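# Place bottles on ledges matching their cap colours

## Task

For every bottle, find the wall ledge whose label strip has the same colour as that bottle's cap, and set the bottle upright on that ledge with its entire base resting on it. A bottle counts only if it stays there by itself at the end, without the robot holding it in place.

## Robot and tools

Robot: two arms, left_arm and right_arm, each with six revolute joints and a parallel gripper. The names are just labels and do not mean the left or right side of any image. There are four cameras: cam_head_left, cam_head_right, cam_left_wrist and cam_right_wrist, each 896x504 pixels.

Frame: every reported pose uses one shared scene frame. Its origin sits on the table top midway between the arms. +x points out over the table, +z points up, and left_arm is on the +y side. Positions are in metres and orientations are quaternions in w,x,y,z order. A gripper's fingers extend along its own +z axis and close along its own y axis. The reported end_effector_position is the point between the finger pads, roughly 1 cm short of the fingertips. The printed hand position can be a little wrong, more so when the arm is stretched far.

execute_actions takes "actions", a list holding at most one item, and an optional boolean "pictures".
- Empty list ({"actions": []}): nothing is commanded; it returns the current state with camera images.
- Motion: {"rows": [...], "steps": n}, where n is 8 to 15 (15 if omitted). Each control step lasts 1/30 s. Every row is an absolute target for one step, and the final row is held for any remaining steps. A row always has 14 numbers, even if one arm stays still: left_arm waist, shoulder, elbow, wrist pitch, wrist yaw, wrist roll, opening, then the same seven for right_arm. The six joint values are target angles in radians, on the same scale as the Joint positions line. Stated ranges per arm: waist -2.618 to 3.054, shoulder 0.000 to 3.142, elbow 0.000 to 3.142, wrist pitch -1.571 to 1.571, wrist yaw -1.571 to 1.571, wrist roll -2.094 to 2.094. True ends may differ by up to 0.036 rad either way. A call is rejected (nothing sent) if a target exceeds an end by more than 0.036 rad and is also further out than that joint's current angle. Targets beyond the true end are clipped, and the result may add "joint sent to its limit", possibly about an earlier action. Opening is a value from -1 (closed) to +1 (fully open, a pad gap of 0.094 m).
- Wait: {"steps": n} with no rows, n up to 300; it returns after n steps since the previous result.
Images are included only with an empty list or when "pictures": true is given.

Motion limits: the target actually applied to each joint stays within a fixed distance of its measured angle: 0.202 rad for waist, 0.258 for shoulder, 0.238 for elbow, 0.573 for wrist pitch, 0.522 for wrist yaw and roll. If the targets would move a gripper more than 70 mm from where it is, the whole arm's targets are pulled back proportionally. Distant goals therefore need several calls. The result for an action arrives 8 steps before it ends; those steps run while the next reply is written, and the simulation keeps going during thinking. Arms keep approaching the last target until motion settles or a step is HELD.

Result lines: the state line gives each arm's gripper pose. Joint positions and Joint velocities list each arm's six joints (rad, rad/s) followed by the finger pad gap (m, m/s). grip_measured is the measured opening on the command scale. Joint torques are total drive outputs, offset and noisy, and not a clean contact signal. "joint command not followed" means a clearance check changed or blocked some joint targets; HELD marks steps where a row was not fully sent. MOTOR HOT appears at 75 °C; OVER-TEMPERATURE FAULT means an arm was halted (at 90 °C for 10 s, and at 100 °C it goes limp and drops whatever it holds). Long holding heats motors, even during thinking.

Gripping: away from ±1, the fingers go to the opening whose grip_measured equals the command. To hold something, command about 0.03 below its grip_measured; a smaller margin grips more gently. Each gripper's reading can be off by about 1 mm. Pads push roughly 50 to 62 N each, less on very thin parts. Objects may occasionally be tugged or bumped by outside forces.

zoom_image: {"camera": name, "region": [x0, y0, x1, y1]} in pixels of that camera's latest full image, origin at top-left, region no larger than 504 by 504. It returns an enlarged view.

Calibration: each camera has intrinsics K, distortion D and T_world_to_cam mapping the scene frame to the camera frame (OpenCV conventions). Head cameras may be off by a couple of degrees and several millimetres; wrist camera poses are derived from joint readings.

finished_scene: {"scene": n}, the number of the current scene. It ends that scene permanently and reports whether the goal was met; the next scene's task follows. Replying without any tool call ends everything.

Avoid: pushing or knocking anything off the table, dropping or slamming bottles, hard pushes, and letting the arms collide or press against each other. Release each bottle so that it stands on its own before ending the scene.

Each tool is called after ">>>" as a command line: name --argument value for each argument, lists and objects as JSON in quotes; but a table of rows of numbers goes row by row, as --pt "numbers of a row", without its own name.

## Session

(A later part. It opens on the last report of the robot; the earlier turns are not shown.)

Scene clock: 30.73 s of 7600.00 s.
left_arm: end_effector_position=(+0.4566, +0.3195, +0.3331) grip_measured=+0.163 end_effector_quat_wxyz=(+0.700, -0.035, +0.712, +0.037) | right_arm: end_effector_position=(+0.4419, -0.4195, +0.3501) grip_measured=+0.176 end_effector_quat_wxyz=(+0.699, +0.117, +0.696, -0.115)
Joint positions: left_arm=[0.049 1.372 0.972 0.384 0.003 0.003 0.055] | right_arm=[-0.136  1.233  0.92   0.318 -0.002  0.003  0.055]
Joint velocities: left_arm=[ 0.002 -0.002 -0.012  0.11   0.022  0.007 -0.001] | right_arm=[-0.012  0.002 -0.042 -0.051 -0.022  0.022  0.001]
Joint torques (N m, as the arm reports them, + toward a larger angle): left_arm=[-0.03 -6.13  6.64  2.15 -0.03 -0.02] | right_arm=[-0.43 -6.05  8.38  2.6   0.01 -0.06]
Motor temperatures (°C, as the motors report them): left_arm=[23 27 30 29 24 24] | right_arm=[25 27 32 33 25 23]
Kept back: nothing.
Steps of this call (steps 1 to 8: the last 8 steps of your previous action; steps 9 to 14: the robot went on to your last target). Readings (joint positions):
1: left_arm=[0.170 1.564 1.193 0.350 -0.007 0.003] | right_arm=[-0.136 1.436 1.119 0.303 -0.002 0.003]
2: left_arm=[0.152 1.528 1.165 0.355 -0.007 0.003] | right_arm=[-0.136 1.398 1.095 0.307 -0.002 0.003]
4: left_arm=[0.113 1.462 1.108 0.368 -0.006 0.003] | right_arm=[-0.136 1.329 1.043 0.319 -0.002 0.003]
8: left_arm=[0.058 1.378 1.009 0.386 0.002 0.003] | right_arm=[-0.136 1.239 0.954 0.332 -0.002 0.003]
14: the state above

>>> execute_actions --actions '[{"rows": [[0.048,1.346,0.98,0.446,0,0,0.13,-0.14,1.215,0.919,0.37,0,0,0.14],[0.042,1.349,0.981,0.449,0,0,0.13,-0.137,1.213,0.916,0.371,0,0,0.14],[0.032,1.355,0.981,0.454,0,0,0.13,-0.131,1.21,0.911,0.373,0,0,0.14],[0.018,1.363,0.982,0.461,0,0,0.13,-0.124,1.205,0.905,0.374,0,0,0.14],[0.0,1.372,0.984,0.469,0,0,0.13,-0.115,1.199,0.896,0.377,0,0,0.14],[-0.021,1.384,0.985,0.479,0,0,0.13,-0.104,1.192,0.886,0.38,0,0,0.14],[-0.044,1.397,0.987,0.491,0,0,0.13,-0.091,1.184,0.875,0.383,0,0,0.14],[-0.072,1.412,0.989,0.504,0,0,0.13,-0.077,1.175,0.862,0.387,0,0,0.14],[-0.101,1.428,0.992,0.519,0,0,0.13,-0.061,1.165,0.847,0.391,0,0,0.14],[-0.133,1.445,0.994,0.534,0,0,0.13,-0.044,1.155,0.832,0.395,0,0,0.14],[-0.167,1.464,0.997,0.551,0,0,0.13,-0.027,1.144,0.816,0.4,0,0,0.14],[-0.202,1.483,0.999,0.568,0,0,0.13,-0.008,1.132,0.799,0.405,0,0,0.14],[-0.237,1.503,1.002,0.585,0,0,0.13,0.01,1.12,0.782,0.41,0,0,0.14],[-0.274,1.523,1.005,0.603,0,0,0.13,0.03,1.108,0.765,0.415,0,0,0.14]], "steps": 14}]'

>>> execute_actions --actions '[{"rows": [[-0.31,1.542,1.008,0.62,0,0,0.13,0.049,1.096,0.748,0.42,0,0,0.14],[-0.345,1.562,1.011,0.637,0,0,0.13,0.067,1.084,0.731,0.425,0,0,0.14],[-0.38,1.581,1.013,0.654,0,0,0.13,0.086,1.072,0.714,0.43,0,0,0.14],[-0.414,1.6,1.016,0.671,0,0,0.13,0.103,1.061,0.698,0.435,0,0,0.14],[-0.446,1.617,1.018,0.686,0,0,0.13,0.12,1.051,0.683,0.439,0,0,0.14],[-0.475,1.633,1.021,0.701,0,0,0.13,0.136,1.041,0.668,0.443,0,0,0.14],[-0.503,1.648,1.023,0.714,0,0,0.13,0.15,1.032,0.655,0.447,0,0,0.14],[-0.526,1.661,1.025,0.726,0,0,0.13,0.163,1.024,0.644,0.45,0,0,0.14],[-0.547,1.673,1.026,0.736,0,0,0.13,0.174,1.017,0.634,0.453,0,0,0.14],[-0.565,1.682,1.028,0.744,0,0,0.13,0.183,1.011,0.625,0.456,0,0,0.14],[-0.579,1.69,1.029,0.751,0,0,0.13,0.19,1.006,0.619,0.457,0,0,0.14],[-0.589,1.696,1.029,0.756,0,0,0.13,0.196,1.003,0.614,0.459,0,0,0.14],[-0.595,1.699,1.03,0.759,0,0,0.13,0.199,1.001,0.611,0.46,0,0,0.14],[-0.597,1.7,1.03,0.76,0,0,0.13,0.2,1.0,0.61,0.46,0,0,0.14]], "steps": 14}]'

>>> execute_actions --actions '[{"steps": 16}]' --pictures true

Scene clock: 32.77 s of 7600.00 s.
left_arm: end_effector_position=(+0.4578, +0.3100, +0.3339) grip_measured=+0.163 end_effector_quat_wxyz=(+0.702, -0.029, +0.711, +0.031) | right_arm: end_effector_position=(+0.4418, -0.4180, +0.3481) grip_measured=+0.176 end_effector_quat_wxyz=(+0.699, +0.116, +0.696, -0.114)
Joint positions: left_arm=[ 0.026  1.374  0.972  0.389 -0.004  0.003  0.055] | right_arm=[-0.132  1.232  0.911  0.324 -0.001  0.003  0.055]
Joint velocities: left_arm=[-0.388  0.046 -0.017  0.154 -0.037  0.007  0.001] | right_arm=[ 0.12  -0.056 -0.212  0.154  0.095 -0.007  0.001]
Joint torques (N m, as the arm reports them, + toward a larger angle): left_arm=[-1.49 -3.69  7.18  2.23  0.21 -0.03] | right_arm=[ 1.73 -7.37  7.07  2.4  -0.08 -0.05]
Motor temperatures (°C, as the motors report them): left_arm=[23 27 30 30 24 24] | right_arm=[25 27 31 33 25 23]
Steps of this call (steps 1 to 30: the robot went on to your last target; steps 31 to 55: nothing new was sent; steps 56 to 61: the first 6 steps of this action). Readings (joint positions):
56: left_arm=[0.049 1.372 0.972 0.384 0.003 0.003] | right_arm=[-0.136 1.233 0.920 0.317 -0.002 0.003]
57: left_arm=[0.049 1.372 0.972 0.384 0.003 0.003] | right_arm=[-0.136 1.233 0.920 0.317 -0.002 0.003]
59: left_arm=[0.045 1.372 0.972 0.384 0.001 0.003] | right_arm=[-0.136 1.233 0.920 0.317 -0.002 0.003]
61: the state above

Scene clock: 33.23 s of 7600.00 s.
left_arm: end_effector_position=(+0.4728, +0.0906, +0.2626) grip_measured=+0.163 end_effector_quat_wxyz=(+0.667, +0.132, +0.724, -0.120) | right_arm: end_effector_position=(+0.4271, -0.3169, +0.3037) grip_measured=+0.176 end_effector_quat_wxyz=(+0.692, +0.036, +0.720, -0.032)
Joint positions: left_arm=[-0.418  1.617  0.972  0.561 -0.004  0.003  0.055] | right_arm=[0.1   1.095 0.696 0.36  0.    0.003 0.055]
Joint velocities: left_arm=[-0.965  0.549 -0.007  0.374 -0.007  0.022 -0.001] | right_arm=[ 0.491 -0.335 -0.462  0.139  0.007 -0.081 -0.   ]
Joint torques (N m, as the arm reports them, + toward a larger angle): left_arm=[ 0.08 -7.11  9.3   2.39  0.06 -0.03] | right_arm=[ 0.72 -6.05  8.1   2.63  0.   -0.04]
Motor temperatures (°C, as the motors report them): left_arm=[23 27 30 30 24 24] | right_arm=[25 27 31 34 25 23]
Steps of this call (steps 1 to 8: the last 8 steps of your previous action; steps 9 to 14: the first 6 steps of this action). Readings (joint positions):
9: left_arm=[-0.238 1.509 0.972 0.499 -0.009 0.003] | right_arm=[0.007 1.157 0.778 0.339 0.002 0.003]
10: left_arm=[-0.275 1.532 0.972 0.511 -0.008 0.003] | right_arm=[0.027 1.145 0.761 0.343 0.002 0.003]
12: left_arm=[-0.348 1.577 0.972 0.536 -0.006 0.003] | right_arm=[0.065 1.119 0.728 0.351 0.001 0.003]
14: the state above

Scene clock: 33.77 s of 7600.00 s.
left_arm: end_effector_position=(+0.4448, -0.0046, +0.2512) grip_measured=+0.163 end_effector_quat_wxyz=(+0.665, +0.198, +0.695, -0.188) | right_arm: end_effector_position=(+0.4146, -0.2810, +0.2923) grip_measured=+0.176 end_effector_quat_wxyz=(+0.696, +0.003, +0.718, -0.001)
Joint positions: left_arm=[-0.603  1.71   0.986  0.679  0.007  0.003  0.055] | right_arm=[ 0.19   1.038  0.613  0.395 -0.001  0.003  0.055]
Joint velocities: left_arm=[ 0.002 -0.027  0.066  0.139 -0.095 -0.066 -0.001] | right_arm=[-0.007  0.007 -0.007  0.051  0.095 -0.051 -0.   ]
Joint torques (N m, as the arm reports them, + toward a larger angle): left_arm=[ 0.41 -7.28  8.74  2.15 -0.05 -0.02] | right_arm=[ 0.87 -5.65  7.91  2.64  0.01 -0.05]
Motor temperatures (°C, as the motors report them): left_arm=[23 27 30 30 24 24] | right_arm=[25 27 31 34 25 23]
Kept back: nothing.
Steps of this call (steps 1 to 8: the last 8 steps of your previous action; steps 9 to 16: the robot went on to your last target). Readings (joint positions):
1: left_arm=[-0.450 1.635 0.972 0.574 -0.004 0.003] | right_arm=[0.117 1.085 0.682 0.365 0.000 0.003]
2: left_arm=[-0.481 1.651 0.972 0.586 -0.002 0.003] | right_arm=[0.131 1.075 0.668 0.369 -0.000 0.003]
4: left_arm=[-0.534 1.677 0.972 0.609 0.001 0.003] | right_arm=[0.157 1.058 0.645 0.376 -0.001 0.003]
8: left_arm=[-0.596 1.707 0.972 0.645 0.007 0.003] | right_arm=[0.187 1.040 0.617 0.385 -0.001 0.003]
16: the state above
camera_calibration (this result's frames):
cam_left_wrist: T_world_to_cam=[[-0.51367, -0.840554, 0.172081, 0.178524], [-0.595586, 0.204958, -0.776705, 0.481907], [0.617593, -0.501459, -0.605902, -0.0398714], [0, 0, 0, 1]] pos_world=[0.403343, 0.0312947, 0.31942]
cam_right_wrist: T_world_to_cam=[[-0.00122142, -0.996916, -0.0784679, -0.260368], [-0.65352, 0.0601889, -0.754512, 0.543476], [0.756908, 0.0503588, -0.651578, 0.0110418], [0, 0, 0, 1]] pos_world=[0.346497, -0.292833, 0.396823]

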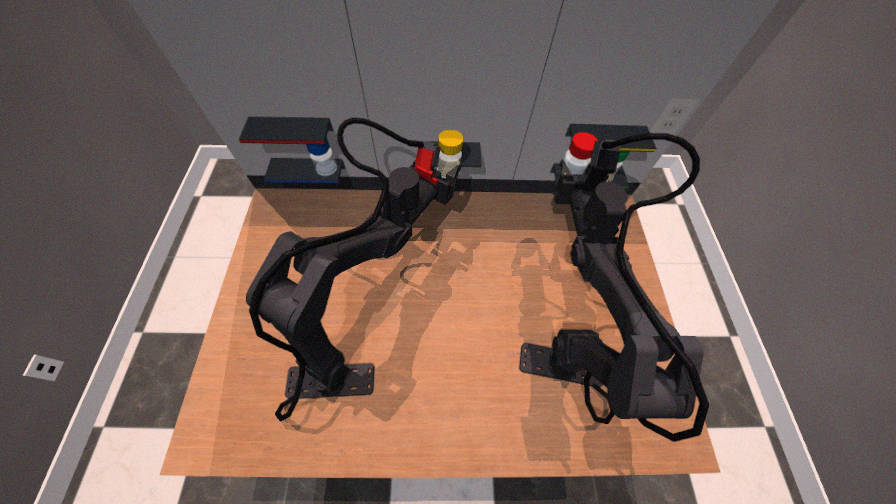

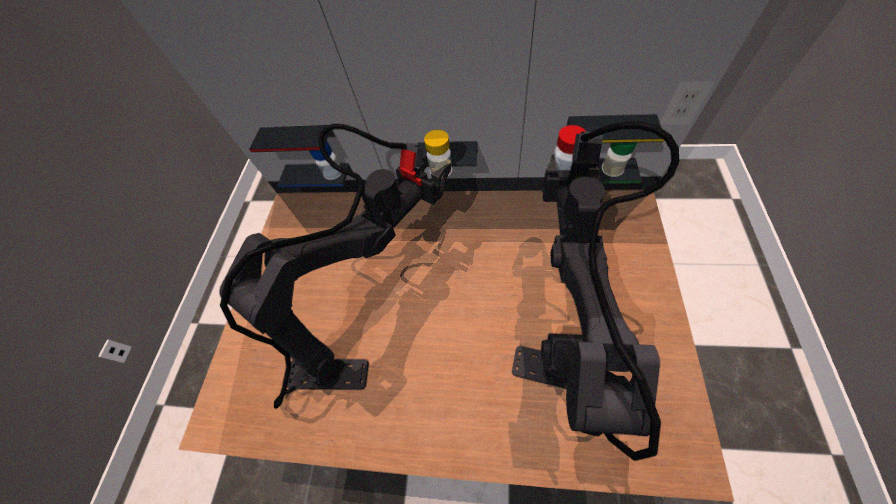

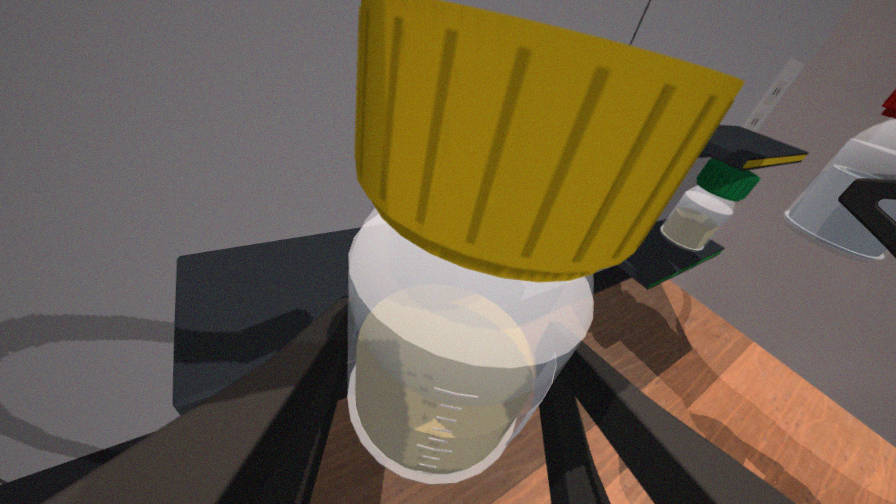

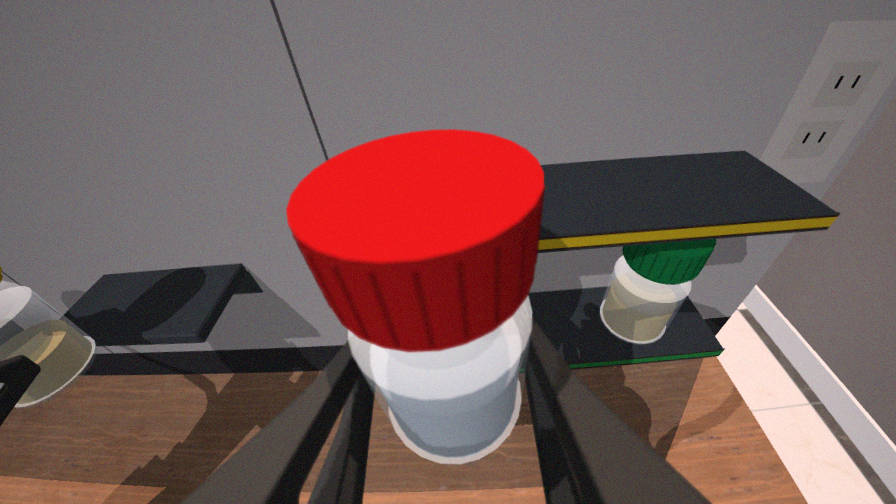

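>>> execute_actions --actions '[{"rows": [[-0.597,1.70,1.035,0.759,0,0,0.13,0.2,1.0,0.61,0.46,0,0,0.14],[-0.597,1.704,1.051,0.755,0,0,0.13,0.2,1.0,0.61,0.46,0,0,0.14],[-0.597,1.715,1.075,0.748,0,0,0.13,0.2,1.0,0.61,0.46,0,0,0.14],[-0.597,1.734,1.108,0.739,0,0,0.13,0.2,1.0,0.61,0.46,0,0,0.14],[-0.597,1.759,1.148,0.729,0,0,0.13,0.2,1.0,0.61,0.46,0,0,0.14],[-0.597,1.789,1.192,0.717,0,0,0.13,0.2,1.0,0.61,0.46,0,0,0.14],[-0.597,1.822,1.239,0.705,0,0,0.13,0.2,1.0,0.61,0.46,0,0,0.14],[-0.597,1.857,1.285,0.693,0,0,0.13,0.2,1.0,0.61,0.46,0,0,0.14],[-0.597,1.891,1.329,0.681,0,0,0.13,0.2,1.0,0.61,0.46,0,0,0.14],[-0.597,1.924,1.369,0.671,0,0,0.13,0.2,1.0,0.61,0.46,0,0,0.14],[-0.597,1.954,1.402,0.662,0,0,0.13,0.2,1.0,0.61,0.46,0,0,0.14],[-0.597,1.979,1.426,0.655,0,0,0.13,0.2,1.0,0.61,0.46,0,0,0.14],[-0.597,1.997,1.442,0.651,0,0,0.13,0.2,1.0,0.61,0.46,0,0,0.14],[-0.597,2.009,1.447,0.65,0,0,0.13,0.2,1.0,0.61,0.46,0,0,0.14],[-0.597,2.013,1.447,0.65,0,0,0.13,0.2,1.0,0.61,0.46,0,0,0.14]], "steps": 15}]'

>>> execute_actions --actions '[{"steps": 20}]' --pictures true

Scene clock: 35.93 s of 7600.00 s.
left_arm: end_effector_position=(+0.4660, -0.0174, +0.2783) grip_measured=+0.163 end_effector_quat_wxyz=(+0.686, +0.192, +0.675, -0.194) | right_arm: end_effector_position=(+0.4146, -0.2810, +0.2928) grip_measured=+0.176 end_effector_quat_wxyz=(+0.697, +0.003, +0.717, -0.001)
Joint positions: left_arm=[-0.603  1.777  1.118  0.674  0.006  0.003  0.055] | right_arm=[ 0.19   1.038  0.613  0.397 -0.001  0.003  0.055]
Joint velocities: left_arm=[ 0.002  0.725  1.302 -0.081 -0.022  0.007  0.   ] | right_arm=[ 0.002  0.002 -0.017 -0.007 -0.066  0.007 -0.001]
Joint torques (N m, as the arm reports them, + toward a larger angle): left_arm=[ 0.31 -7.25  8.71  1.96 -0.03 -0.03] | right_arm=[ 0.82 -5.73  7.88  2.62  0.   -0.05]
Motor temperatures (°C, as the motors report them): left_arm=[23 27 31 30 24 24] | right_arm=[25 27 31 34 25 23]
Steps of this call (steps 1 to 30: the robot went on to your last target; steps 31 to 58: nothing new was sent; steps 59 to 65: the first 7 steps of this action). Readings (joint positions):
59: left_arm=[-0.603 1.710 0.987 0.688 0.006 0.003] | right_arm=[0.190 1.038 0.613 0.397 -0.001 0.003]
60: left_arm=[-0.603 1.710 0.989 0.687 0.006 0.003] | right_arm=[0.190 1.038 0.613 0.397 -0.001 0.003]
62: left_arm=[-0.603 1.720 1.013 0.684 0.006 0.003] | right_arm=[0.190 1.038 0.613 0.397 -0.001 0.003]
65: the state above

Scene clock: 36.60 s of 7600.00 s.
left_arm: end_effector_position=(+0.5238, -0.0526, +0.2496) grip_measured=+0.163 end_effector_quat_wxyz=(+0.669, +0.197, +0.691, -0.189) | right_arm: end_effector_position=(+0.4146, -0.2810, +0.2928) grip_measured=+0.176 end_effector_quat_wxyz=(+0.697, +0.003, +0.717, -0.001)
Joint positions: left_arm=[-0.603  2.039  1.408  0.597  0.006  0.003  0.055] | right_arm=[ 0.19   1.038  0.613  0.397 -0.001  0.003  0.055]
Joint velocities: left_arm=[-0.002  0.007 -0.017 -0.022 -0.081  0.007 -0.   ] | right_arm=[-0.007  0.012 -0.007 -0.066  0.007  0.022  0.   ]
Joint torques (N m, as the arm reports them, + toward a larger angle): left_arm=[  0.34 -11.22   8.76   2.06  -0.07  -0.03] | right_arm=[ 0.85 -5.71  7.9   2.62 -0.01 -0.05]
Motor temperatures (°C, as the motors report them): left_arm=[23 27 31 30 24 24] | right_arm=[25 27 31 34 25 23]
Kept back: nothing.
Steps of this call (steps 1 to 8: the last 8 steps of your previous action; steps 9 to 20: the robot went on to your last target). Readings (joint positions):
1: left_arm=[-0.603 1.805 1.166 0.672 0.006 0.003] | right_arm=[0.190 1.038 0.613 0.397 -0.001 0.003]
2: left_arm=[-0.603 1.836 1.214 0.671 0.006 0.003] | right_arm=[0.190 1.038 0.613 0.397 -0.001 0.003]
4: left_arm=[-0.603 1.898 1.306 0.667 0.006 0.003] | right_arm=[0.190 1.038 0.614 0.397 -0.001 0.003]
8: left_arm=[-0.603 1.993 1.405 0.656 0.006 0.003] | right_arm=[0.190 1.038 0.614 0.397 -0.001 0.003]
20: the state above
camera_calibration (this result's frames):
cam_left_wrist: T_world_to_cam=[[-0.515033, -0.839729, 0.172038, 0.179794], [-0.58803, 0.200099, -0.783697, 0.535074], [0.623668, -0.504793, -0.596843, -0.119375], [0, 0, 0, 1]] pos_world=[0.48169, -0.016349, 0.317156]
cam_right_wrist: T_world_to_cam=[[-0.00104183, -0.996917, -0.0784568, -0.260402], [-0.651791, 0.0601785, -0.756007, 0.543634], [0.758398, 0.0503499, -0.649845, 0.0102721], [0, 0, 0, 1]] pos_world=[0.346274, -0.292831, 0.397236]

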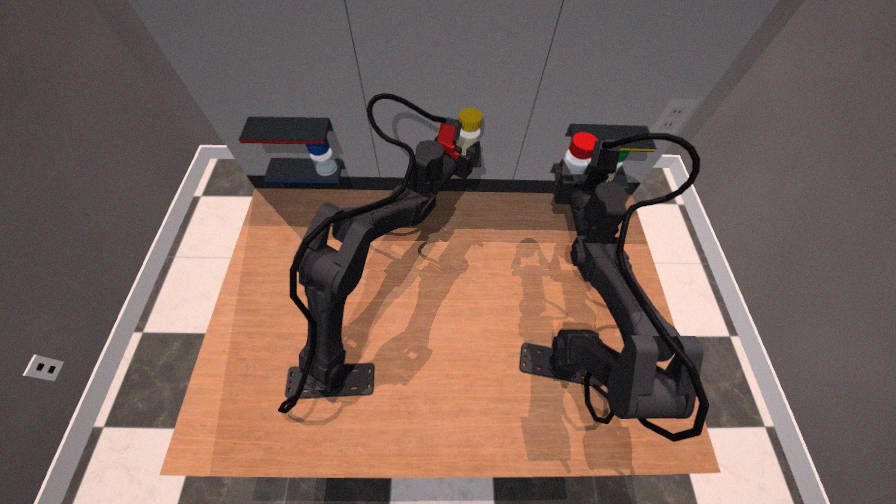

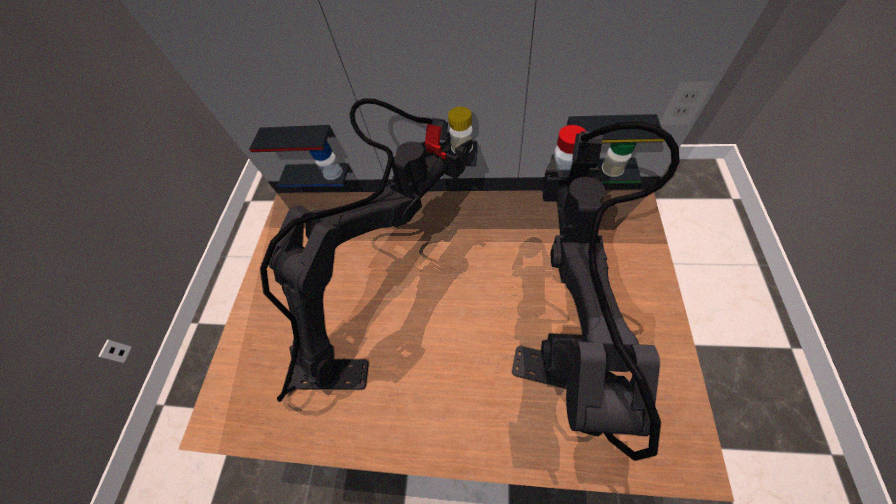

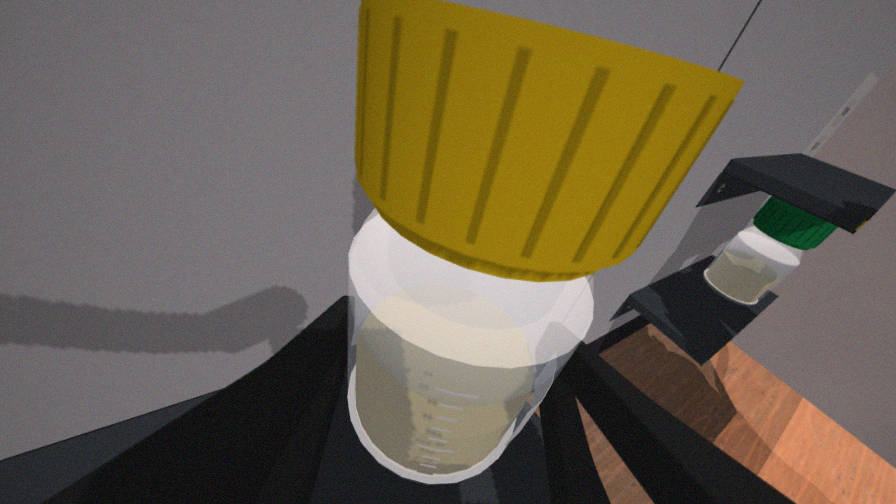

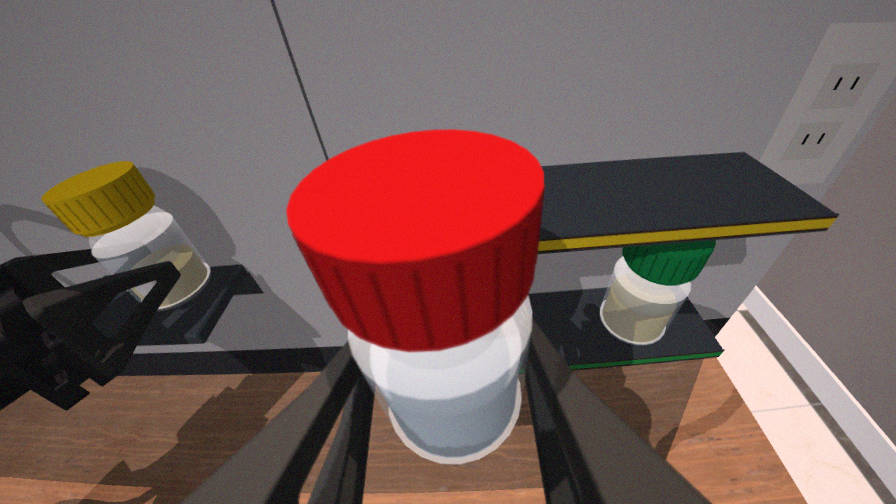

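>>> zoom_image --camera "cam_right_wrist" --region '[0, 150, 300, 400]'

>>> zoom_image --camera "cam_head_right" --region '[380, 90, 540, 200]'

Region (0, 150, 300, 400) of cam_right_wrist's 896x504 image, scaled by 1.680, with more detail than that image has.

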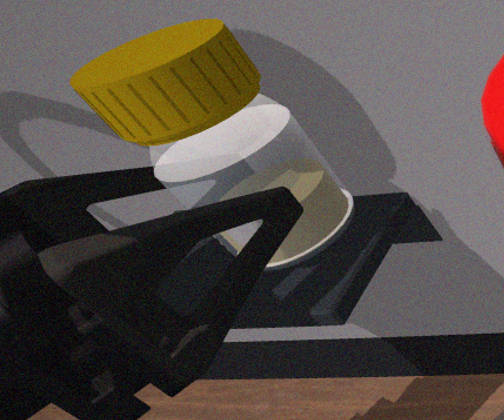

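Region (380, 90, 540, 200) of cam_head_right's 896x504 image, scaled by 3.150, with more detail than that image has; it fills the top 346 rows of this view, and the rest is white.

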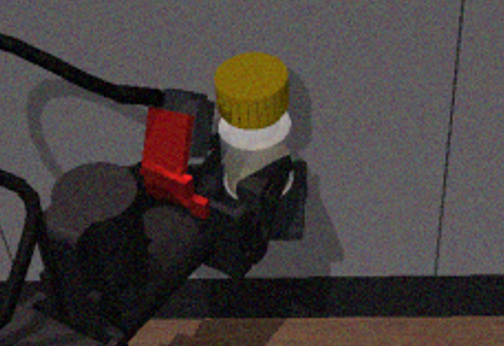

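>>> execute_actions --actions '[{"rows": [[-0.597,2.015,1.447,0.665,0,0,0.13,0.2,1.0,0.61,0.46,0,0,0.14],[-0.597,2.018,1.447,0.678,0,0,0.13,0.2,1.0,0.61,0.46,0,0,0.14],[-0.597,2.021,1.447,0.688,0,0,0.13,0.2,1.0,0.61,0.46,0,0,0.14],[-0.597,2.024,1.447,0.694,0,0,0.13,0.2,1.0,0.61,0.46,0,0,0.14],[-0.597,2.027,1.447,0.698,0,0,0.13,0.2,1.0,0.61,0.46,0,0,0.14],[-0.597,2.030,1.447,0.702,0,0,0.13,0.2,1.0,0.61,0.46,0,0,0.14],[-0.597,2.033,1.447,0.706,0,0,0.13,0.2,1.0,0.61,0.46,0,0,0.14],[-0.597,2.036,1.447,0.71,0,0,0.13,0.2,1.0,0.61,0.46,0,0,0.14],[-0.597,2.039,1.447,0.713,0,0,0.13,0.2,1.0,0.61,0.46,0,0,0.14],[-0.597,2.042,1.447,0.716,0,0,0.13,0.2,1.0,0.61,0.46,0,0,0.14],[-0.597,2.045,1.447,0.719,0,0,0.13,0.2,1.0,0.61,0.46,0,0,0.14],[-0.597,2.048,1.447,0.722,0,0,0.13,0.2,1.0,0.61,0.46,0,0,0.14],[-0.597,2.051,1.447,0.725,0,0,0.13,0.2,1.0,0.61,0.46,0,0,0.14],[-0.597,2.054,1.447,0.728,0,0,0.13,0.2,1.0,0.61,0.46,0,0,0.14]], "steps": 15}]'

>>> execute_actions --actions '[{"steps": 20}]' --pictures true

Scene clock: 38.23 s of 7600.00 s.
left_arm: end_effector_position=(+0.5239, -0.0527, +0.2540) grip_measured=+0.163 end_effector_quat_wxyz=(+0.675, +0.195, +0.685, -0.191) | right_arm: end_effector_position=(+0.4146, -0.2810, +0.2929) grip_measured=+0.176 end_effector_quat_wxyz=(+0.697, +0.003, +0.717, -0.001)
Joint positions: left_arm=[-0.603  2.039  1.408  0.615  0.006  0.003  0.055] | right_arm=[ 0.19   1.038  0.613  0.398 -0.001  0.003  0.055]
Joint velocities: left_arm=[-0.002  0.017 -0.012  0.154  0.066  0.007 -0.   ] | right_arm=[ 0.007  0.002  0.007 -0.095 -0.051 -0.051  0.001]
Joint torques (N m, as the arm reports them, + toward a larger angle): left_arm=[ 0.33 -9.69  8.79  2.2  -0.06 -0.03] | right_arm=[ 0.85 -5.7   7.88  2.62  0.01 -0.04]
Motor temperatures (°C, as the motors report them): left_arm=[23 28 31 31 24 24] | right_arm=[25 27 31 35 25 23]
Steps of this call (steps 1 to 15: the robot went on to your last target; steps 16 to 42: nothing new was sent; steps 43 to 49: the first 7 steps of this action). Readings (joint positions):
43: left_arm=[-0.603 2.039 1.408 0.597 0.006 0.003] | right_arm=[0.190 1.038 0.613 0.397 -0.001 0.003]
44: left_arm=[-0.603 2.039 1.408 0.598 0.006 0.003] | right_arm=[0.190 1.038 0.613 0.397 -0.001 0.003]
46: left_arm=[-0.603 2.039 1.408 0.603 0.006 0.003] | right_arm=[0.190 1.038 0.613 0.398 -0.001 0.003]
49: the state above

Scene clock: 38.90 s of 7600.00 s.
left_arm: end_effector_position=(+0.5272, -0.0547, +0.2465) grip_measured=+0.163 end_effector_quat_wxyz=(+0.679, +0.194, +0.682, -0.192) | right_arm: end_effector_position=(+0.4146, -0.2810, +0.2929) grip_measured=+0.176 end_effector_quat_wxyz=(+0.697, +0.003, +0.717, -0.001)
Joint positions: left_arm=[-0.603  2.067  1.408  0.655  0.006  0.003  0.055] | right_arm=[ 0.19   1.038  0.613  0.398 -0.001  0.003  0.055]
Joint velocities: left_arm=[ 0.017  0.007  0.007 -0.022 -0.037 -0.007  0.   ] | right_arm=[-0.002  0.027  0.007  0.007 -0.022 -0.037 -0.   ]
Joint torques (N m, as the arm reports them, + toward a larger angle): left_arm=[  0.33 -10.45   8.71   2.25  -0.06  -0.03] | right_arm=[ 0.86 -5.67  7.87  2.64  0.   -0.05]
Motor temperatures (°C, as the motors report them): left_arm=[23 28 31 31 24 24] | right_arm=[25 27 31 35 25 23]
Kept back: nothing.
Steps of this call (steps 1 to 8: the last 8 steps of your previous action; steps 9 to 20: the robot went on to your last target). Readings (joint positions):
1: left_arm=[-0.603 2.039 1.408 0.619 0.006 0.003] | right_arm=[0.190 1.038 0.613 0.398 -0.001 0.003]
2: left_arm=[-0.603 2.039 1.408 0.624 0.006 0.003] | right_arm=[0.190 1.038 0.613 0.398 -0.001 0.003]
4: left_arm=[-0.603 2.042 1.408 0.634 0.006 0.003] | right_arm=[0.190 1.038 0.613 0.398 -0.001 0.003]
8: left_arm=[-0.603 2.055 1.408 0.651 0.006 0.003] | right_arm=[0.190 1.038 0.613 0.398 -0.001 0.003]
20: the state above
camera_calibration (this result's frames):
cam_left_wrist: T_world_to_cam=[[-0.519235, -0.83717, 0.171875, 0.182724], [-0.568669, 0.188312, -0.800721, 0.528468], [0.637974, -0.513503, -0.57385, -0.138041], [0, 0, 0, 1]] pos_world=[0.483466, -0.0174305, 0.312535]
cam_right_wrist: T_world_to_cam=[[-0.0010119, -0.996917, -0.0784549, -0.260407], [-0.651503, 0.0601768, -0.756256, 0.54366], [0.758645, 0.0503484, -0.649555, 0.0101438], [0, 0, 0, 1]] pos_world=[0.346237, -0.292831, 0.397305]

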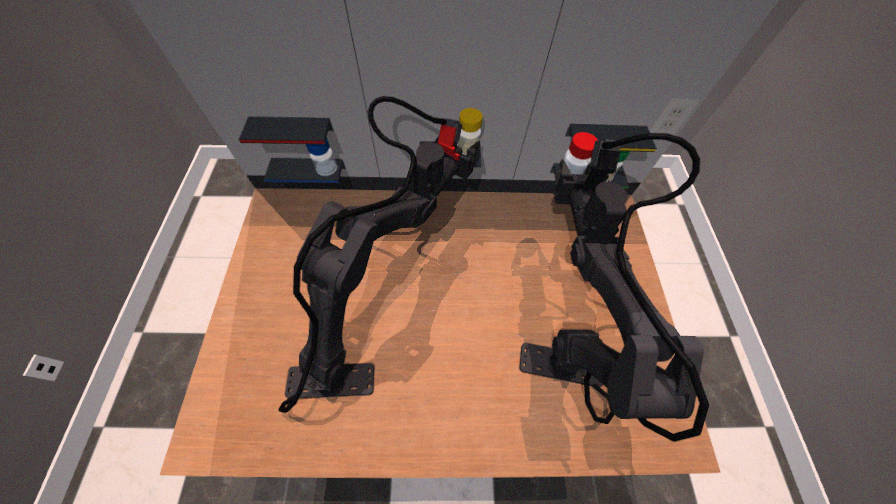

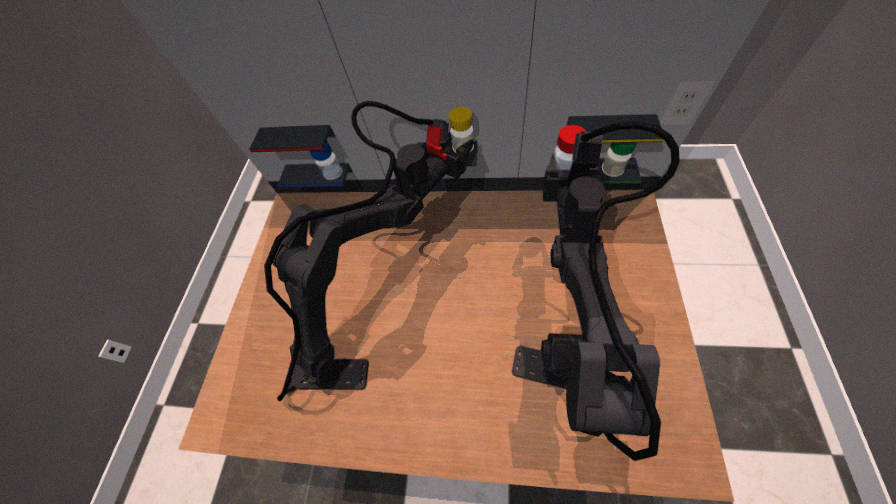

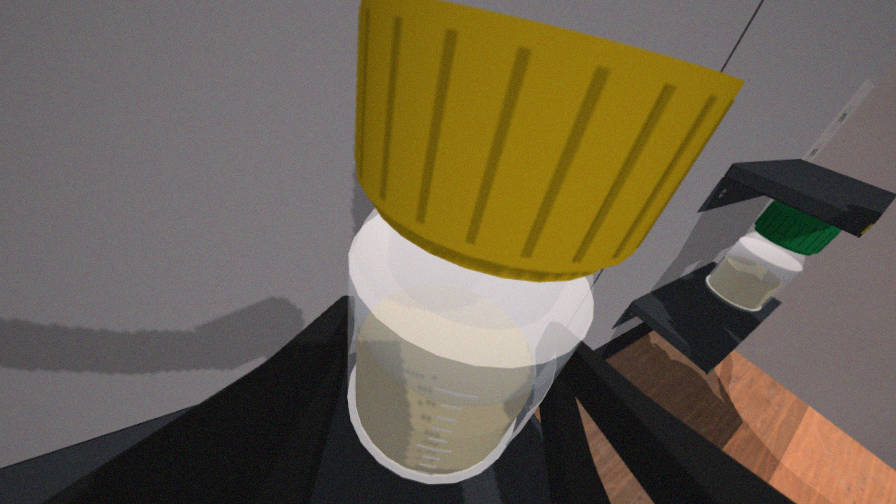

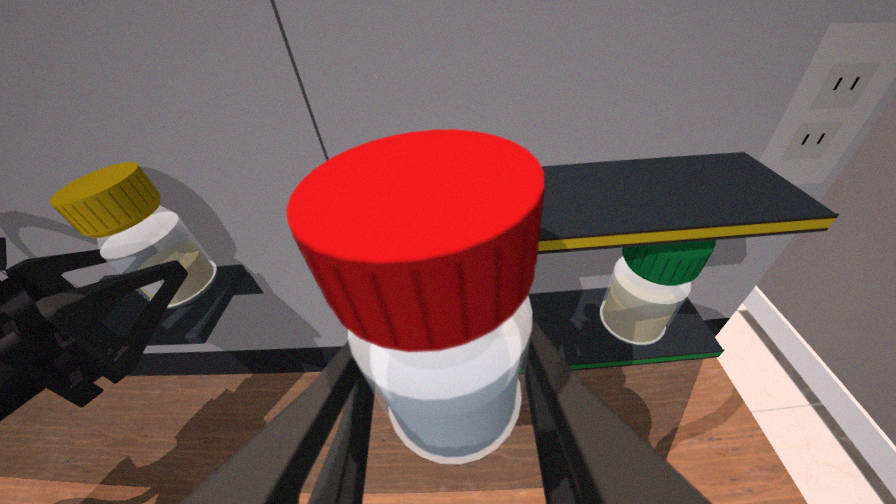

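>>> execute_actions --actions '[{"rows": [[-0.597,2.054,1.435,0.73,0,0,0.13,0.2,1.0,0.61,0.46,0,0,0.14],[-0.597,2.054,1.425,0.73,0,0,0.13,0.2,1.0,0.61,0.46,0,0,0.14],[-0.597,2.054,1.419,0.73,0,0,0.13,0.2,1.0,0.61,0.46,0,0,0.14],[-0.597,2.054,1.416,0.73,0,0,0.13,0.2,1.0,0.61,0.46,0,0,0.14],[-0.597,2.054,1.414,0.73,0,0,0.13,0.2,1.0,0.61,0.46,0,0,0.14],[-0.597,2.054,1.412,0.73,0,0,0.13,0.2,1.0,0.61,0.46,0,0,0.14],[-0.597,2.054,1.410,0.73,0,0,0.13,0.2,1.0,0.61,0.46,0,0,0.14],[-0.597,2.054,1.408,0.73,0,0,0.13,0.2,1.0,0.61,0.46,0,0,0.14],[-0.597,2.054,1.406,0.73,0,0,0.13,0.2,1.0,0.61,0.46,0,0,0.14],[-0.597,2.054,1.404,0.73,0,0,0.13,0.2,1.0,0.61,0.46,0,0,0.14],[-0.597,2.054,1.402,0.73,0,0,0.13,0.2,1.0,0.61,0.46,0,0,0.14],[-0.597,2.054,1.400,0.73,0,0,0.13,0.2,1.0,0.61,0.46,0,0,0.14],[-0.597,2.054,1.398,0.73,0,0,0.13,0.2,1.0,0.61,0.46,0,0,0.14],[-0.597,2.054,1.396,0.73,0,0,0.13,0.2,1.0,0.61,0.46,0,0,0.14]], "steps": 15}]'

>>> execute_actions --actions '[{"steps": 16}]'

Scene clock: 40.00 s of 7600.00 s.
left_arm: end_effector_position=(+0.5272, -0.0547, +0.2470) grip_measured=+0.163 end_effector_quat_wxyz=(+0.679, +0.194, +0.681, -0.192) | right_arm: end_effector_position=(+0.4146, -0.2810, +0.2929) grip_measured=+0.176 end_effector_quat_wxyz=(+0.697, +0.003, +0.717, -0.001)
Joint positions: left_arm=[-0.603  2.067  1.408  0.656  0.006  0.003  0.055] | right_arm=[ 0.19   1.038  0.613  0.398 -0.001  0.003  0.055]
Joint velocities: left_arm=[-0.007  0.002 -0.037 -0.007 -0.022  0.066 -0.   ] | right_arm=[-0.007  0.002 -0.027 -0.051 -0.037 -0.066  0.   ]
Joint torques (N m, as the arm reports them, + toward a larger angle): left_arm=[  0.32 -10.45   6.12   2.26  -0.06  -0.03] | right_arm=[ 0.82 -5.69  7.91  2.61  0.01 -0.05]
Motor temperatures (°C, as the motors report them): left_arm=[23 28 31 31 24 24] | right_arm=[25 27 31 35 25 23]
Steps of this call (steps 1 to 15: the robot went on to your last target; steps 16 to 26: nothing new was sent; steps 27 to 33: the first 7 steps of this action). Readings (joint positions):
27: left_arm=[-0.603 2.067 1.408 0.655 0.006 0.003] | right_arm=[0.190 1.038 0.613 0.398 -0.001 0.003]
28: left_arm=[-0.603 2.067 1.408 0.655 0.006 0.003] | right_arm=[0.190 1.038 0.613 0.398 -0.001 0.003]
30: left_arm=[-0.603 2.067 1.408 0.656 0.006 0.003] | right_arm=[0.190 1.038 0.613 0.398 -0.001 0.003]
33: the state above

Scene clock: 40.53 s of 7600.00 s.
left_arm: end_effector_position=(+0.5272, -0.0547, +0.2471) grip_measured=+0.163 end_effector_quat_wxyz=(+0.679, +0.194, +0.681, -0.192) | right_arm: end_effector_position=(+0.4146, -0.2810, +0.2929) grip_measured=+0.176 end_effector_quat_wxyz=(+0.697, +0.003, +0.717, -0.001)
Joint positions: left_arm=[-0.603  2.067  1.408  0.657  0.006  0.003  0.055] | right_arm=[ 0.19   1.038  0.613  0.398 -0.001  0.003  0.055]
Joint velocities: left_arm=[ 0.007  0.002 -0.002 -0.11  -0.022 -0.007  0.001] | right_arm=[ 0.012  0.012 -0.012 -0.022 -0.022  0.037 -0.   ]
Joint torques (N m, as the arm reports them, + toward a larger angle): left_arm=[  0.34 -10.45   5.13   2.25  -0.06  -0.02] | right_arm=[ 0.86 -5.67  7.91  2.62  0.01 -0.05]
Motor temperatures (°C, as the motors report them): left_arm=[23 28 31 31 24 24] | right_arm=[25 26 31 35 25 23]
Kept back: nothing.
Steps of this call (steps 1 to 8: the last 8 steps of your previous action; steps 9 to 15: the robot went on to your last target; step 16: nothing new was sent). Readings (joint positions):
1: left_arm=[-0.603 2.067 1.408 0.656 0.006 0.003] | right_arm=[0.190 1.038 0.613 0.398 -0.001 0.003]
2: left_arm=[-0.603 2.067 1.408 0.656 0.006 0.003] | right_arm=[0.190 1.038 0.613 0.398 -0.001 0.003]
4: left_arm=[-0.603 2.067 1.408 0.656 0.006 0.003] | right_arm=[0.190 1.038 0.613 0.398 -0.001 0.003]
8: left_arm=[-0.603 2.067 1.408 0.657 0.006 0.003] | right_arm=[0.190 1.038 0.613 0.398 -0.001 0.003]
16: the state above
All arms were judged still, so your last target was given up. Only a new action makes them travel on or press farther. Fingers that are still opening or closing keep moving.

>>> execute_actions --actions '[{"rows": [[-0.597,2.054,1.394,0.73,0,0,0.13,0.2,1.0,0.61,0.46,0,0,0.14],[-0.597,2.054,1.392,0.73,0,0,0.13,0.2,1.0,0.61,0.46,0,0,0.14],[-0.597,2.054,1.390,0.73,0,0,0.13,0.2,1.0,0.61,0.46,0,0,0.14],[-0.597,2.054,1.388,0.73,0,0,0.13,0.2,1.0,0.61,0.46,0,0,0.14],[-0.597,2.054,1.386,0.73,0,0,0.13,0.2,1.0,0.61,0.46,0,0,0.14],[-0.597,2.054,1.384,0.73,0,0,0.13,0.2,1.0,0.61,0.46,0,0,0.14]], "steps": 10}]'

>>> execute_actions --actions '[{"steps": 12}]'

Scene clock: 40.97 s of 7600.00 s.
left_arm: end_effector_position=(+0.5268, -0.0544, +0.2458) grip_measured=+0.163 end_effector_quat_wxyz=(+0.679, +0.194, +0.681, -0.192) | right_arm: end_effector_position=(+0.4146, -0.2810, +0.2929) grip_measured=+0.176 end_effector_quat_wxyz=(+0.697, +0.003, +0.717, -0.001)
Joint positions: left_arm=[-0.603  2.067  1.403  0.661  0.006  0.003  0.055] | right_arm=[ 0.19   1.038  0.613  0.398 -0.001  0.003  0.055]
Joint velocities: left_arm=[ 0.012 -0.007 -0.095  0.037  0.037  0.007  0.001] | right_arm=[-0.002 -0.007  0.017  0.007  0.022  0.051 -0.001]
Joint torques (N m, as the arm reports them, + toward a larger angle): left_arm=[  0.32 -10.47   5.62   2.1   -0.06  -0.03] | right_arm=[ 0.87 -5.68  7.92  2.63  0.   -0.04]
Motor temperatures (°C, as the motors report them): left_arm=[23 28 31 31 24 24] | right_arm=[25 26 31 36 25 23]
Steps of this call (steps 1 to 11: nothing new was sent; steps 12 to 13: the first 2 steps of this action). Readings (joint positions):
12: left_arm=[-0.603 2.067 1.406 0.658 0.006 0.003] | right_arm=[0.190 1.038 0.613 0.398 -0.001 0.003]
13: the state above

Scene clock: 41.37 s of 7600.00 s.
left_arm: end_effector_position=(+0.5254, -0.0536, +0.2407) grip_measured=+0.163 end_effector_quat_wxyz=(+0.677, +0.195, +0.684, -0.191) | right_arm: end_effector_position=(+0.4146, -0.2810, +0.2929) grip_measured=+0.176 end_effector_quat_wxyz=(+0.697, +0.003, +0.717, -0.001)
Joint positions: left_arm=[-0.603  2.067  1.388  0.669  0.006  0.003  0.055] | right_arm=[ 0.19   1.038  0.613  0.398 -0.001  0.003  0.055]
Joint velocities: left_arm=[-0.022 -0.017 -0.012 -0.022  0.022  0.022 -0.001] | right_arm=[ 0.012 -0.017  0.017 -0.081 -0.037 -0.022 -0.001]
Joint torques (N m, as the arm reports them, + toward a larger angle): left_arm=[  0.34 -10.42   5.66   2.14  -0.06  -0.03] | right_arm=[ 0.84 -5.69  7.91  2.61  0.   -0.05]
Motor temperatures (°C, as the motors report them): left_arm=[23 28 31 31 24 24] | right_arm=[25 26 31 36 25 23]
Kept back: nothing.
Steps of this call (steps 1 to 8: the last 8 steps of your previous action; steps 9 to 12: the robot went on to your last target). Readings (joint positions):
1: left_arm=[-0.603 2.067 1.399 0.662 0.006 0.003] | right_arm=[0.190 1.038 0.613 0.398 -0.001 0.003]
2: left_arm=[-0.603 2.067 1.395 0.662 0.006 0.003] | right_arm=[0.190 1.038 0.613 0.398 -0.001 0.003]
4: left_arm=[-0.603 2.067 1.389 0.666 0.006 0.003] | right_arm=[0.190 1.038 0.613 0.398 -0.001 0.003]
8: left_arm=[-0.603 2.067 1.388 0.669 0.006 0.003] | right_arm=[0.190 1.038 0.613 0.398 -0.001 0.003]
12: the state above

>>> execute_actions --actions '[{"rows": [[-0.597,2.054,1.381,0.73,0,0,0.13,0.2,1.0,0.61,0.46,0,0,0.14],[-0.597,2.054,1.378,0.73,0,0,0.13,0.2,1.0,0.61,0.46,0,0,0.14],[-0.597,2.054,1.376,0.73,0,0,0.13,0.2,1.0,0.61,0.46,0,0,0.14],[-0.597,2.054,1.374,0.73,0,0,0.13,0.2,1.0,0.61,0.46,0,0,0.14],[-0.597,2.054,1.372,0.73,0,0,0.13,0.2,1.0,0.61,0.46,0,0,0.14],[-0.597,2.054,1.370,0.73,0,0,0.13,0.2,1.0,0.61,0.46,0,0,0.14]], "steps": 10}]'

>>> execute_actions --actions '[{"steps": 12}]' --pictures true

Scene clock: 41.93 s of 7600.00 s.
left_arm: end_effector_position=(+0.5254, -0.0536, +0.2407) grip_measured=+0.163 end_effector_quat_wxyz=(+0.677, +0.195, +0.684, -0.191) | right_arm: end_effector_position=(+0.4146, -0.2810, +0.2929) grip_measured=+0.176 end_effector_quat_wxyz=(+0.697, +0.003, +0.717, -0.001)
Joint positions: left_arm=[-0.603  2.067  1.388  0.669  0.006  0.003  0.055] | right_arm=[ 0.19   1.038  0.613  0.398 -0.001  0.003  0.055]
Joint velocities: left_arm=[-0.002 -0.022 -0.007 -0.007 -0.051 -0.051  0.   ] | right_arm=[ 0.007 -0.007 -0.017 -0.037  0.007 -0.037 -0.002]
Joint torques (N m, as the arm reports them, + toward a larger angle): left_arm=[  0.33 -10.41   5.24   2.14  -0.07  -0.03] | right_arm=[ 0.82 -5.71  7.87  2.62  0.   -0.05]
Motor temperatures (°C, as the motors report them): left_arm=[23 28 31 31 24 24] | right_arm=[25 26 31 36 25 23]
Steps of this call (steps 1 to 15: the robot went on to your last target; steps 16 to 17: the first 2 steps of this action). Readings (joint positions):
16: left_arm=[-0.603 2.067 1.388 0.669 0.006 0.003] | right_arm=[0.190 1.038 0.613 0.398 -0.001 0.003]
17: the state above

Scene clock: 42.33 s of 7600.00 s.
left_arm: end_effector_position=(+0.5246, -0.0531, +0.2403) grip_measured=+0.163 end_effector_quat_wxyz=(+0.679, +0.194, +0.681, -0.192) | right_arm: end_effector_position=(+0.4146, -0.2810, +0.2929) grip_measured=+0.176 end_effector_quat_wxyz=(+0.697, +0.003, +0.717, -0.001)
Joint positions: left_arm=[-0.603  2.067  1.379  0.684  0.006  0.003  0.055] | right_arm=[ 0.19   1.038  0.613  0.398 -0.001  0.003  0.055]
Joint velocities: left_arm=[ 0.007  0.007 -0.002 -0.007 -0.037 -0.022 -0.002] | right_arm=[-0.017 -0.002 -0.007  0.007  0.007 -0.022 -0.001]
Joint torques (N m, as the arm reports them, + toward a larger angle): left_arm=[  0.32 -10.4    5.3    2.    -0.06  -0.03] | right_arm=[ 0.84 -5.69  7.89  2.64  0.02 -0.05]
Motor temperatures (°C, as the motors report them): left_arm=[23 29 30 31 24 24] | right_arm=[25 26 31 36 25 23]
Kept back: nothing.
Steps of this call (steps 1 to 8: the last 8 steps of your previous action; steps 9 to 12: the robot went on to your last target). Readings (joint positions):
1: left_arm=[-0.603 2.067 1.388 0.669 0.006 0.003] | right_arm=[0.190 1.038 0.613 0.398 -0.001 0.003]
2: left_arm=[-0.603 2.067 1.388 0.669 0.006 0.003] | right_arm=[0.190 1.038 0.614 0.398 -0.001 0.003]
4: left_arm=[-0.603 2.067 1.383 0.675 0.006 0.003] | right_arm=[0.190 1.038 0.613 0.398 -0.001 0.003]
8: left_arm=[-0.603 2.067 1.379 0.683 0.006 0.003] | right_arm=[0.190 1.038 0.613 0.398 -0.001 0.003]
12: the state above
camera_calibration (this result's frames):
cam_left_wrist: T_world_to_cam=[[-0.519403, -0.837068, 0.171865, 0.183871], [-0.567885, 0.187835, -0.801389, 0.521407], [0.638535, -0.513844, -0.572921, -0.139707], [0, 0, 0, 1]] pos_world=[0.480811, -0.0158138, 0.306208]
cam_right_wrist: T_world_to_cam=[[-0.0010119, -0.996917, -0.0784549, -0.260407], [-0.651503, 0.0601768, -0.756256, 0.54366], [0.758645, 0.0503484, -0.649555, 0.0101438], [0, 0, 0, 1]] pos_world=[0.346237, -0.292831, 0.397305]

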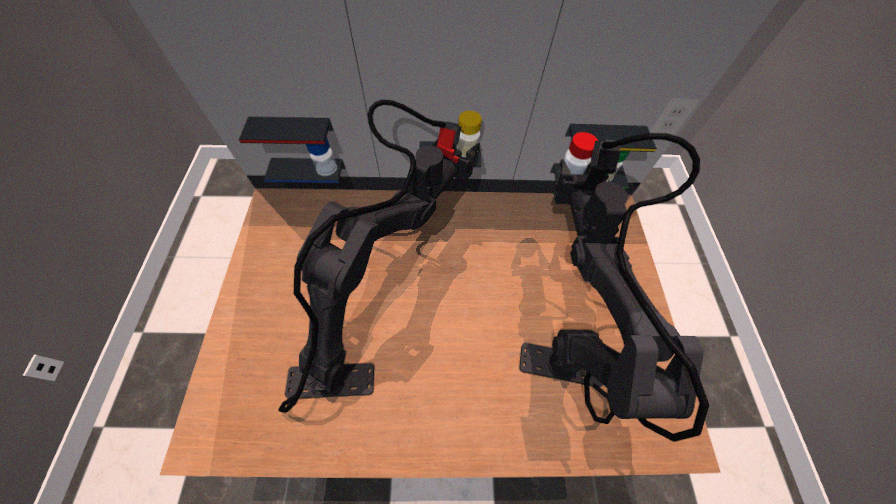

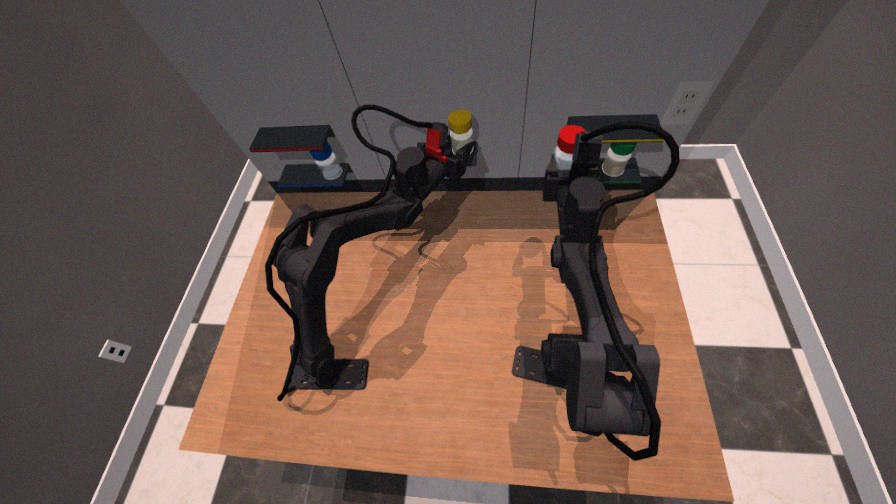

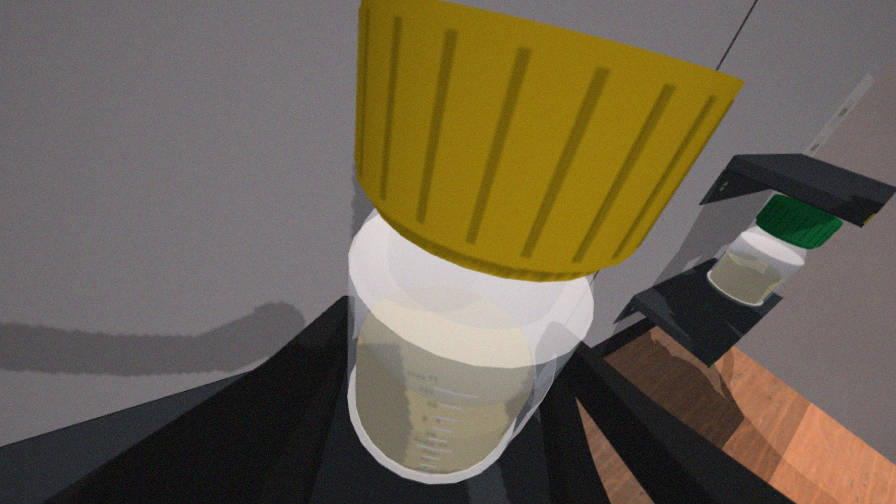

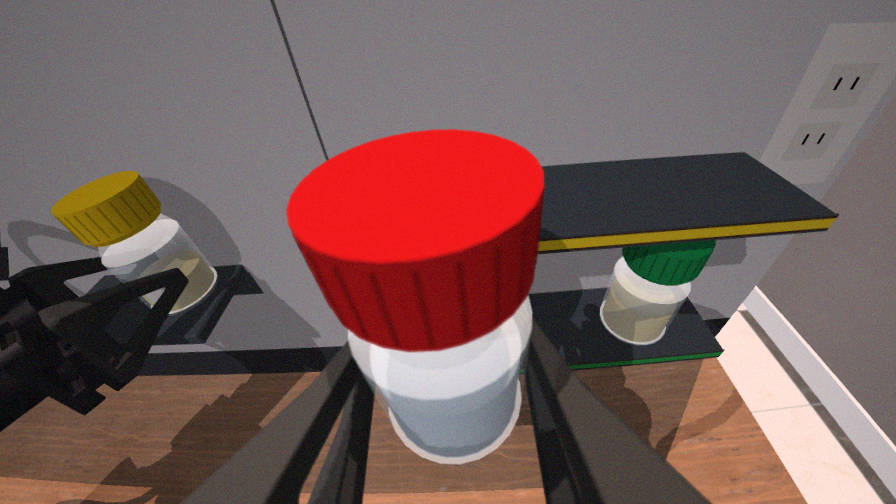

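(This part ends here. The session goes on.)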